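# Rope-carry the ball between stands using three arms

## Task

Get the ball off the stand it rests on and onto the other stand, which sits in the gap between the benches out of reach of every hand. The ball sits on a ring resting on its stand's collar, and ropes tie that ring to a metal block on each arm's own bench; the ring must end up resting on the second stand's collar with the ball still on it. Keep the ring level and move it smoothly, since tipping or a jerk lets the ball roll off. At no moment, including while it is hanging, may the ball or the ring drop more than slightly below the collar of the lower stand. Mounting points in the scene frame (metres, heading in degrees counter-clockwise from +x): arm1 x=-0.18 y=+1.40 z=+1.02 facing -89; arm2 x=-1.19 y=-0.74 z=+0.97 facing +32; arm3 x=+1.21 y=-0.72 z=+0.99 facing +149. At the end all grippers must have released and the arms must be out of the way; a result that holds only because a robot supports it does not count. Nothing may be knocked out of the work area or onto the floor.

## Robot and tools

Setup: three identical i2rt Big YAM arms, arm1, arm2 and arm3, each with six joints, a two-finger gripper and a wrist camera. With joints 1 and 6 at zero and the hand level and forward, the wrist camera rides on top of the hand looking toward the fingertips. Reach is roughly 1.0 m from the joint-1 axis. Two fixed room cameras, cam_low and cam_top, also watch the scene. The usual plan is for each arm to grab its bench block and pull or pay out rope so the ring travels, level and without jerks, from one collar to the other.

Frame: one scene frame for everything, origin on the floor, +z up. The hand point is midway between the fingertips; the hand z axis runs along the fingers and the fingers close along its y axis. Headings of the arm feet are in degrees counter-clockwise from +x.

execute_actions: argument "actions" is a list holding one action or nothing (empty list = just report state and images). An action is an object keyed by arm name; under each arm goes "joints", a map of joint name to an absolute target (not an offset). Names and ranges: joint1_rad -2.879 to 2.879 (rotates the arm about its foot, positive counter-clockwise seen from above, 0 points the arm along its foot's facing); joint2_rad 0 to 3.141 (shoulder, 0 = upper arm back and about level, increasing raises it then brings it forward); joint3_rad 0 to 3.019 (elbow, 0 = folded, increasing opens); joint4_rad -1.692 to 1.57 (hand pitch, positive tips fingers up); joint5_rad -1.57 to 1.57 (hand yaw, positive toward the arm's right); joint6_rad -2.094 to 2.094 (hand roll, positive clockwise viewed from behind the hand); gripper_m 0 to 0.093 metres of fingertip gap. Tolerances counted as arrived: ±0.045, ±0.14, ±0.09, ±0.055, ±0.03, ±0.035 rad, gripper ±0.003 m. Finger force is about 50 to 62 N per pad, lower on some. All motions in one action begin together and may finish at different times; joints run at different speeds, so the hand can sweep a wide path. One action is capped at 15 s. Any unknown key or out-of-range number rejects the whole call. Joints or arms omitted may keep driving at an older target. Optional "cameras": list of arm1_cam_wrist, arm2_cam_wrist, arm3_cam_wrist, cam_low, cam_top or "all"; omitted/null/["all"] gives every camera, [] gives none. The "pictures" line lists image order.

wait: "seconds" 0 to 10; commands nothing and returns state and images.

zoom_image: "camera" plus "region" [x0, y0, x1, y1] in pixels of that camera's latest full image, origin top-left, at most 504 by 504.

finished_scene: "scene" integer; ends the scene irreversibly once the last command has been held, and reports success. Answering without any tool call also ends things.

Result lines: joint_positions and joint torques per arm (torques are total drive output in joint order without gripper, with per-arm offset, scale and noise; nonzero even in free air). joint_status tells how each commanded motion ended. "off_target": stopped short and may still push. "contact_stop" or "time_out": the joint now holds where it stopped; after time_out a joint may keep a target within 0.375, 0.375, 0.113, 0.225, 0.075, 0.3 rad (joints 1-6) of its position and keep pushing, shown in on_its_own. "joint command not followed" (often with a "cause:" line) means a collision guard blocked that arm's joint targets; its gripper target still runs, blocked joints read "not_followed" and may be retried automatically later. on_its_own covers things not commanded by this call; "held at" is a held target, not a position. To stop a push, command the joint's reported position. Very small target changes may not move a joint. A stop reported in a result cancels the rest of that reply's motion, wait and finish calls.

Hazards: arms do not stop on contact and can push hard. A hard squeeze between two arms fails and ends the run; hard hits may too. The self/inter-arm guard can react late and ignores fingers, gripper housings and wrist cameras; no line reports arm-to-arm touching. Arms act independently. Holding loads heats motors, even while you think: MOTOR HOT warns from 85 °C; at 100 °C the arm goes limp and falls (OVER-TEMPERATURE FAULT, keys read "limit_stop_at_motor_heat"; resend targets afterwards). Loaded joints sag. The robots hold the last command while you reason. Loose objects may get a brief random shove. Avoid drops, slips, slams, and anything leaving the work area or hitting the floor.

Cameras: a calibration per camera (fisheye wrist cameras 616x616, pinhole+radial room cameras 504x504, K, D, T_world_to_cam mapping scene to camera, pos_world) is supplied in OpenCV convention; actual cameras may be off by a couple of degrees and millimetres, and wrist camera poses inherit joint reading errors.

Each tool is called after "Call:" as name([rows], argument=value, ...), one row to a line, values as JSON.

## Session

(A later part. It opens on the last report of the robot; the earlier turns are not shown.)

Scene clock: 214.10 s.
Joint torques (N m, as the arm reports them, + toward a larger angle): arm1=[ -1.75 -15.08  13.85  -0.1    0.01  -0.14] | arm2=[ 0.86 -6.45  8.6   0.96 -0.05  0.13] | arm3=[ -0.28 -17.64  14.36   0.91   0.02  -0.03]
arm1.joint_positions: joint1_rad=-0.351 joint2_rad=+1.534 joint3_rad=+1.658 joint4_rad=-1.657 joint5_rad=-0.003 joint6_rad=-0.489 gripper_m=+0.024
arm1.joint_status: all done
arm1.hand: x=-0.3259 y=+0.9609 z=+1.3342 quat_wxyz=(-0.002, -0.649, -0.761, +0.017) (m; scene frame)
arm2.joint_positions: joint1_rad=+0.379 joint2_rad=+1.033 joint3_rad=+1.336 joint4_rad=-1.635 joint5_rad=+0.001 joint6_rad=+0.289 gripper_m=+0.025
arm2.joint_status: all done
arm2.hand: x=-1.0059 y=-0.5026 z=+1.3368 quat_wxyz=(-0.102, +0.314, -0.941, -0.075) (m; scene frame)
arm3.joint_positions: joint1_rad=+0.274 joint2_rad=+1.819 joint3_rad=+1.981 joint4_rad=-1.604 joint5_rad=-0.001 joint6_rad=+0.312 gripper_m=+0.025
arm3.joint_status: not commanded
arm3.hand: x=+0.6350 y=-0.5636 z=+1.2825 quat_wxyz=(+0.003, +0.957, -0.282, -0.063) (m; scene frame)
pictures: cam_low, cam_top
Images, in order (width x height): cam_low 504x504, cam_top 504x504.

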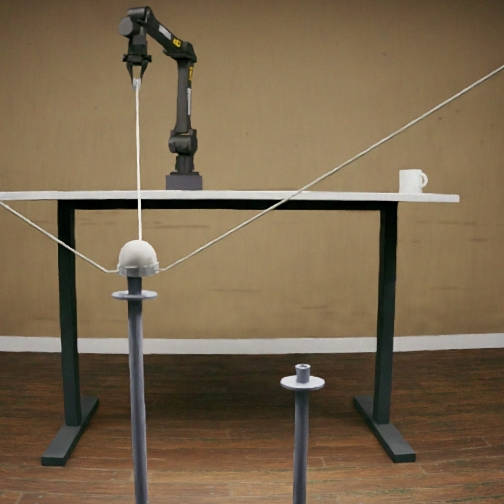

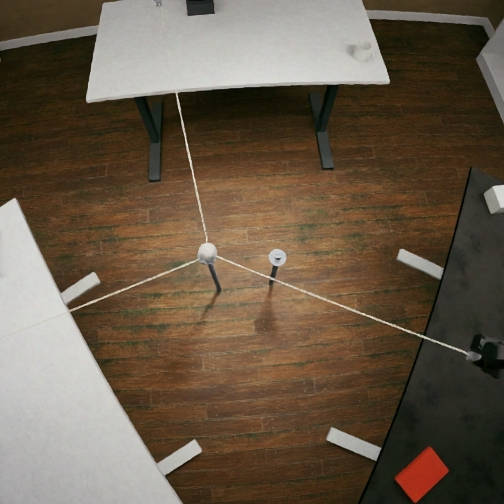

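6 mm right; release arm3 slightly.

Call:
execute_actions([
  {"arm3":{"joints":{"joint4_rad":-1.56}}},
], cameras=["cam_low","cam_top"])

Call:
zoom_image(camera="cam_top", region=[160, 210, 280, 300])

Call:
zoom_image(camera="cam_low", region=[50, 200, 230, 330])

Scene clock: 219.80 s.
Joint torques (N m, as the arm reports them, + toward a larger angle): arm1=[ -1.83 -15.09  13.89  -0.13   0.01  -0.15] | arm2=[ 1.27 -5.54  8.57  0.95 -0.07  0.15] | arm3=[ -0.11 -18.06  14.51   1.11   0.04  -0.03]
arm1.joint_positions: joint1_rad=-0.351 joint2_rad=+1.534 joint3_rad=+1.658 joint4_rad=-1.657 joint5_rad=-0.003 joint6_rad=-0.489 gripper_m=+0.024
arm1.joint_status: not commanded
arm1.hand: x=-0.3259 y=+0.9609 z=+1.3342 quat_wxyz=(-0.002, -0.649, -0.761, +0.017) (m; scene frame)
arm2.joint_positions: joint1_rad=+0.379 joint2_rad=+1.033 joint3_rad=+1.336 joint4_rad=-1.635 joint5_rad=+0.001 joint6_rad=+0.289 gripper_m=+0.025
arm2.joint_status: not commanded
arm2.hand: x=-1.0059 y=-0.5026 z=+1.3368 quat_wxyz=(-0.102, +0.314, -0.941, -0.075) (m; scene frame)
arm3.joint_positions: joint1_rad=+0.274 joint2_rad=+1.819 joint3_rad=+1.981 joint4_rad=-1.570 joint5_rad=-0.001 joint6_rad=+0.312 gripper_m=+0.025
arm3.joint_status: all done
arm3.hand: x=+0.6271 y=-0.5615 z=+1.2837 quat_wxyz=(+0.004, +0.956, -0.282, -0.079) (m; scene frame)
pictures: cam_low, cam_top
Images, in order (width x height): cam_low 504x504, cam_top 504x504.

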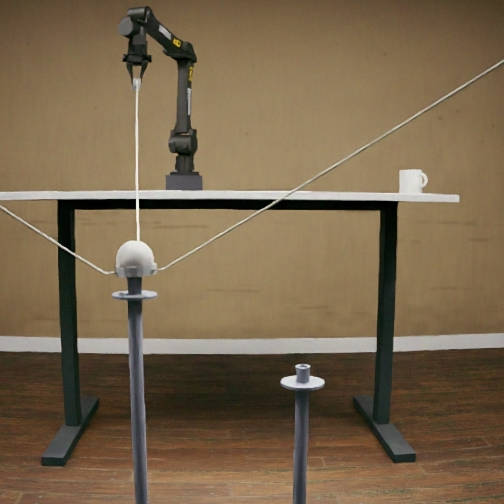

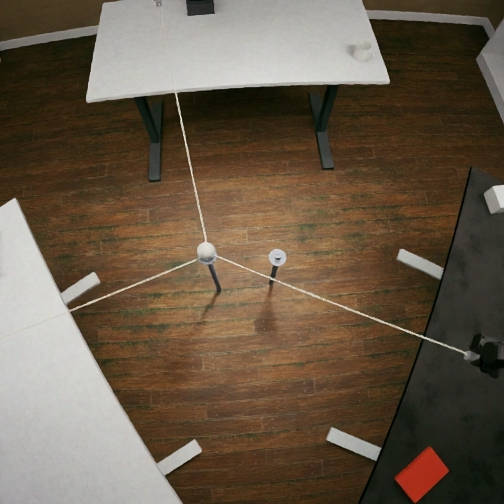

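Region (160, 210, 280, 300) of cam_top's 504x504 image, scaled by 4.200, with more detail than that image has; it fills the top 378 rows of this view, and the rest is white.

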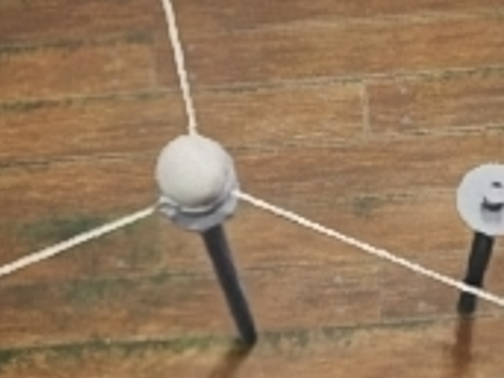

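Region (50, 200, 230, 330) of cam_low's 504x504 image, scaled by 2.800, with more detail than that image has.

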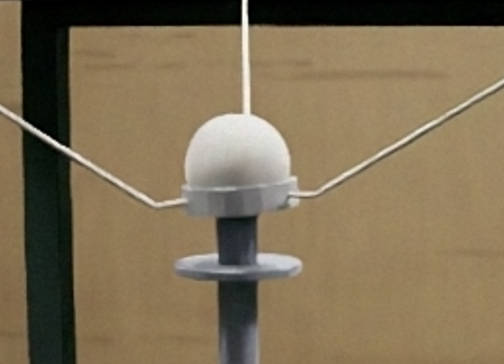

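Call:
execute_actions([
  {"arm1":{"joints":{"joint2_rad":1.56}},"arm2":{"joints":{"joint2_rad":1.045}},"arm3":{"joints":{"joint2_rad":1.825}}},
], cameras=["cam_low","cam_top"])

Call:
zoom_image(camera="cam_top", region=[160, 210, 280, 300])

Call:
zoom_image(camera="cam_low", region=[50, 200, 230, 330])

Scene clock: 228.07 s.
Joint torques (N m, as the arm reports them, + toward a larger angle): arm1=[ -1.74 -15.29  13.87  -0.05   0.01  -0.14] | arm2=[ 1.14 -4.64  8.73  0.96 -0.08  0.14] | arm3=[ -0.17 -16.54  14.37   1.21   0.03  -0.04]
arm1.joint_positions: joint1_rad=-0.351 joint2_rad=+1.556 joint3_rad=+1.658 joint4_rad=-1.660 joint5_rad=-0.003 joint6_rad=-0.489 gripper_m=+0.024
arm1.joint_status: all done
arm1.hand: x=-0.3271 y=+0.9577 z=+1.3242 quat_wxyz=(+0.002, -0.649, -0.761, +0.005) (m; scene frame)
arm2.joint_positions: joint1_rad=+0.379 joint2_rad=+1.040 joint3_rad=+1.336 joint4_rad=-1.635 joint5_rad=+0.001 joint6_rad=+0.289 gripper_m=+0.025
arm2.joint_status: all done
arm2.hand: x=-1.0050 y=-0.5013 z=+1.3349 quat_wxyz=(-0.099, +0.314, -0.941, -0.073) (m; scene frame)
arm3.joint_positions: joint1_rad=+0.274 joint2_rad=+1.822 joint3_rad=+1.981 joint4_rad=-1.570 joint5_rad=-0.001 joint6_rad=+0.312 gripper_m=+0.025
arm3.joint_status: all done
arm3.hand: x=+0.6267 y=-0.5614 z=+1.2821 quat_wxyz=(+0.004, +0.956, -0.282, -0.078) (m; scene frame)
pictures: cam_low, cam_top
Images, in order (width x height): cam_low 504x504, cam_top 504x504.

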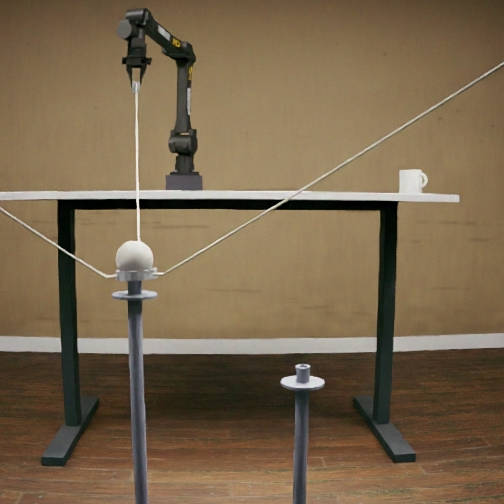

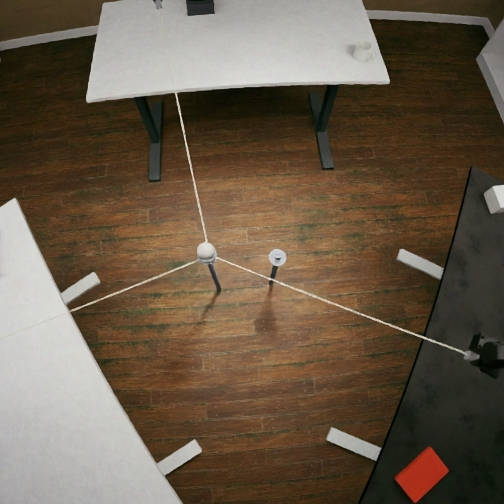

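Region (160, 210, 280, 300) of cam_top's 504x504 image, scaled by 4.200, with more detail than that image has; it fills the top 378 rows of this view, and the rest is white.

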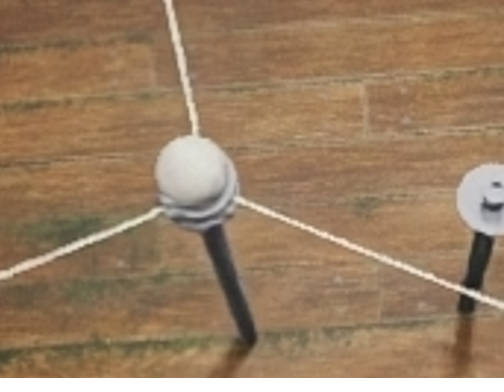

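Region (50, 200, 230, 330) of cam_low's 504x504 image, scaled by 2.800, with more detail than that image has.

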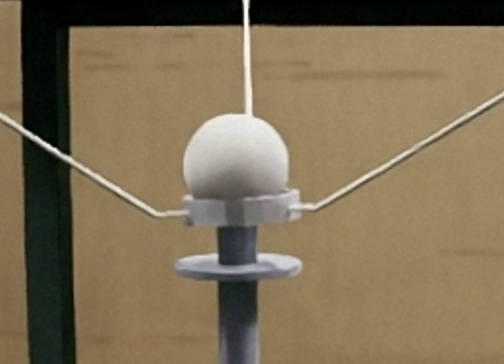

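Call:
execute_actions([
  {"arm1":{"joints":{"joint2_rad":1.59}},"arm2":{"joints":{"joint2_rad":1.1}},"arm3":{"joints":{"joint2_rad":1.86}}},
], cameras=["cam_low"])

Call:
execute_actions([
  {"arm1":{"joints":{"joint2_rad":1.65}},"arm2":{"joints":{"joint2_rad":1.18}},"arm3":{"joints":{"joint2_rad":1.91}}},
], cameras=["cam_low"])

Call:
execute_actions([
  {"arm1":{"joints":{"joint1_rad":-0.24,"joint6_rad":-0.38,"joint2_rad":2.08,"joint3_rad":1.5,"joint4_rad":-0.97}},"arm2":{"joints":{"joint1_rad":0.3,"joint6_rad":0.4,"joint2_rad":2.01,"joint3_rad":1.42,"joint4_rad":-0.96}},"arm3":{"joints":{"joint1_rad":0.0,"joint6_rad":0,"joint2_rad":2.045,"joint3_rad":1.5,"joint4_rad":-1.02}}},
], cameras=["cam_low","cam_top"])

Scene clock: 240.33 s.
Joint torques (N m, as the arm reports them, + toward a larger angle): arm1=[ -1.85 -15.79  13.85  -0.07   0.01  -0.15] | arm2=[ 1.3  -7.14  8.83  0.77 -0.07  0.15] | arm3=[ -0.18 -17.5   14.43   1.03   0.03  -0.02]
arm1.joint_positions: joint1_rad=-0.351 joint2_rad=+1.589 joint3_rad=+1.658 joint4_rad=-1.661 joint5_rad=-0.003 joint6_rad=-0.489 gripper_m=+0.024
arm1.joint_status: all done
arm1.hand: x=-0.3290 y=+0.9530 z=+1.3096 quat_wxyz=(+0.008, -0.649, -0.761, -0.010) (m; scene frame)
arm2.joint_positions: joint1_rad=+0.379 joint2_rad=+1.107 joint3_rad=+1.336 joint4_rad=-1.635 joint5_rad=+0.001 joint6_rad=+0.289 gripper_m=+0.025
arm2.joint_status: all done
arm2.hand: x=-0.9960 y=-0.4889 z=+1.3152 quat_wxyz=(-0.072, +0.316, -0.945, -0.054) (m; scene frame)
arm3.joint_positions: joint1_rad=+0.274 joint2_rad=+1.866 joint3_rad=+1.981 joint4_rad=-1.570 joint5_rad=-0.001 joint6_rad=+0.312 gripper_m=+0.025
arm3.joint_status: all done
arm3.hand: x=+0.6201 y=-0.5597 z=+1.2565 quat_wxyz=(+0.003, +0.958, -0.282, -0.056) (m; scene frame)
pictures: cam_low
Images, in order (width x height): cam_low 504x504.

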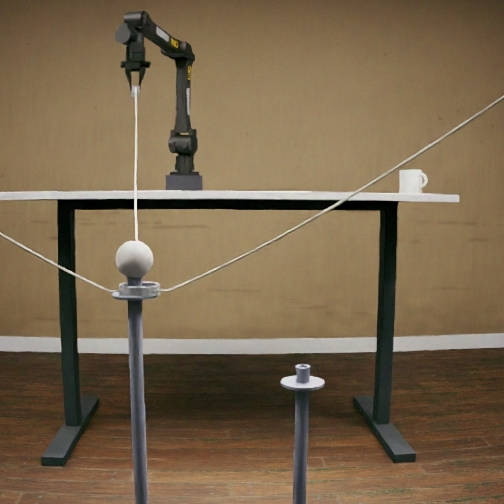

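Scene clock: 241.20 s.
Joint torques (N m, as the arm reports them, + toward a larger angle): arm1=[ -1.79 -17.42  13.74  -0.1    0.01  -0.15] | arm2=[ 1.29 -7.25  8.45  0.79 -0.07  0.13] | arm3=[ -0.01 -18.24  14.33   0.93   0.01  -0.02]
arm1.joint_positions: joint1_rad=-0.351 joint2_rad=+1.652 joint3_rad=+1.658 joint4_rad=-1.663 joint5_rad=-0.003 joint6_rad=-0.489 gripper_m=+0.024
arm1.joint_status: all done
arm1.hand: x=-0.3320 y=+0.9451 z=+1.2808 quat_wxyz=(+0.020, -0.649, -0.760, -0.041) (m; scene frame)
arm2.joint_positions: joint1_rad=+0.379 joint2_rad=+1.187 joint3_rad=+1.336 joint4_rad=-1.637 joint5_rad=+0.001 joint6_rad=+0.289 gripper_m=+0.025
arm2.joint_status: all done
arm2.hand: x=-0.9867 y=-0.4760 z=+1.2906 quat_wxyz=(-0.038, +0.317, -0.947, -0.030) (m; scene frame)
arm3.joint_positions: joint1_rad=+0.274 joint2_rad=+1.913 joint3_rad=+1.981 joint4_rad=-1.570 joint5_rad=-0.001 joint6_rad=+0.312 gripper_m=+0.025
arm3.joint_status: all done
arm3.hand: x=+0.6143 y=-0.5582 z=+1.2287 quat_wxyz=(+0.002, +0.959, -0.282, -0.032) (m; scene frame)
pictures: cam_low
Images, in order (width x height): cam_low 504x504.

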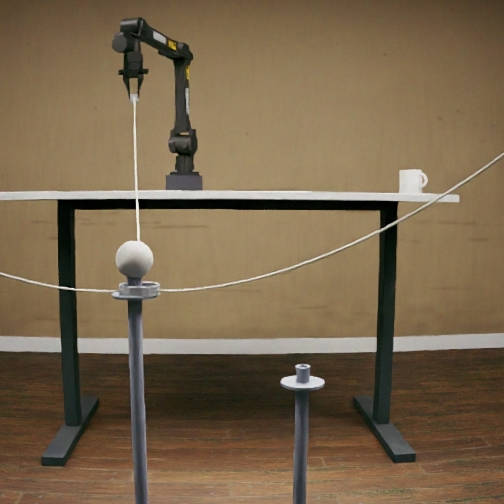

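Scene clock: 242.73 s.
Joint torques (N m, as the arm reports them, + toward a larger angle): arm1=[ -2.53 -23.95   8.66   2.01  -0.03   0.04] | arm2=[  1.73 -17.15   8.63   1.67  -0.03   0.14] | arm3=[ -1.49 -18.28   7.58   0.95  -0.07  -0.18]
arm1.joint_positions: joint1_rad=-0.233 joint2_rad=+2.100 joint3_rad=+1.483 joint4_rad=-1.001 joint5_rad=-0.002 joint6_rad=-0.390 gripper_m=+0.024
arm1.joint_status: all done
arm1.hand: x=-0.2994 y=+0.8438 z=+0.9766 quat_wxyz=(+0.016, -0.642, -0.766, -0.022) (m; scene frame)
arm2.joint_positions: joint1_rad=+0.297 joint2_rad=+2.003 joint3_rad=+1.398 joint4_rad=-0.974 joint5_rad=+0.000 joint6_rad=+0.388 gripper_m=+0.025
arm2.joint_status: all done
arm2.hand: x=-0.8241 y=-0.3277 z=+0.9571 quat_wxyz=(+0.000, +0.230, -0.973, -0.005) (m; scene frame)
arm3.joint_positions: joint1_rad=+0.009 joint2_rad=+2.051 joint3_rad=+1.498 joint4_rad=-1.031 joint5_rad=+0.000 joint6_rad=+0.008 gripper_m=+0.025
arm3.joint_status: all done
arm3.hand: x=+0.7051 y=-0.4255 z=+0.9724 quat_wxyz=(+0.003, +0.964, -0.264, +0.008) (m; scene frame)
pictures: cam_low, cam_top
Images, in order (width x height): cam_low 504x504, cam_top 504x504.

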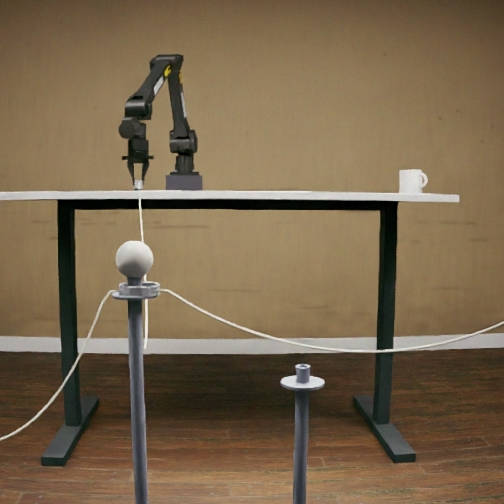

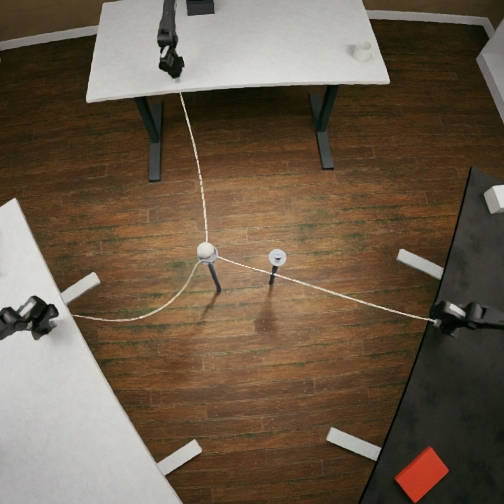

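Call:
execute_actions([
  {"arm1":{"joints":{"gripper_m":0.07}},"arm2":{"joints":{"gripper_m":0.07}},"arm3":{"joints":{"gripper_m":0.07}}},
], cameras=[])

Call:
execute_actions([
  {"arm1":{"joints":{"joint2_rad":1.5}},"arm2":{"joints":{"joint2_rad":1.5}},"arm3":{"joints":{"joint2_rad":1.5}}},
], cameras=[])

Call:
finished_scene(scene=2)

Scene clock: 251.10 s.
Joint torques (N m, as the arm reports them, + toward a larger angle): arm1=[ -2.53 -23.98   8.7    1.38  -0.03   0.03] | arm2=[  1.7  -17.59   8.82   1.56  -0.03   0.15] | arm3=[ -1.27 -18.52   7.51   0.94  -0.07  -0.17]
arm1.joint_positions: joint1_rad=-0.233 joint2_rad=+2.100 joint3_rad=+1.483 joint4_rad=-0.987 joint5_rad=-0.002 joint6_rad=-0.389 gripper_m=+0.070
arm1.joint_status: all done
arm1.hand: x=-0.3002 y=+0.8403 z=+0.9764 quat_wxyz=(+0.013, -0.642, -0.766, -0.015) (m; scene frame)
arm2.joint_positions: joint1_rad=+0.297 joint2_rad=+2.003 joint3_rad=+1.398 joint4_rad=-0.974 joint5_rad=+0.000 joint6_rad=+0.389 gripper_m=+0.070
arm2.joint_status: all done
arm2.hand: x=-0.8241 y=-0.3277 z=+0.9571 quat_wxyz=(+0.000, +0.230, -0.973, -0.005) (m; scene frame)
arm3.joint_positions: joint1_rad=+0.009 joint2_rad=+2.051 joint3_rad=+1.498 joint4_rad=-1.031 joint5_rad=+0.000 joint6_rad=+0.008 gripper_m=+0.070
arm3.joint_status: all done
arm3.hand: x=+0.7051 y=-0.4255 z=+0.9724 quat_wxyz=(+0.003, +0.965, -0.264, +0.008) (m; scene frame)
pictures: none
No camera images: the call's "cameras" was empty. Leave "cameras" out to get every camera's image.

Scene clock: 252.77 s.
Joint torques (N m, as the arm reports them, + toward a larger angle): arm1=[ -2.39 -14.47  11.23   2.36  -0.02   0.05] | arm2=[  1.39 -12.55  10.89   2.47  -0.04   0.14] | arm3=[ -1.2  -12.65  10.78   1.76  -0.05  -0.14]
arm1.joint_positions: joint1_rad=-0.233 joint2_rad=+1.490 joint3_rad=+1.483 joint4_rad=-0.985 joint5_rad=-0.002 joint6_rad=-0.389 gripper_m=+0.070
arm1.joint_status: all done
arm1.hand: x=-0.2971 y=+0.8373 z=+1.3251 quat_wxyz=(-0.128, -0.614, -0.736, +0.252) (m; scene frame)
arm2.joint_positions: joint1_rad=+0.297 joint2_rad=+1.491 joint3_rad=+1.400 joint4_rad=-0.974 joint5_rad=+0.000 joint6_rad=+0.389 gripper_m=+0.070
arm2.joint_status: all done
arm2.hand: x=-0.8217 y=-0.3285 z=+1.2379 quat_wxyz=(-0.206, +0.221, -0.941, -0.152) (m; scene frame)
arm3.joint_positions: joint1_rad=+0.009 joint2_rad=+1.500 joint3_rad=+1.488 joint4_rad=-1.030 joint5_rad=+0.000 joint6_rad=+0.008 gripper_m=+0.070
arm3.joint_status: all done
arm3.hand: x=+0.7128 y=-0.4296 z=+1.2797 quat_wxyz=(-0.066, +0.932, -0.255, -0.251) (m; scene frame)
pictures: none
No camera images: the call's "cameras" was empty. Leave "cameras" out to get every camera's image.

The scene is finished: the task was done.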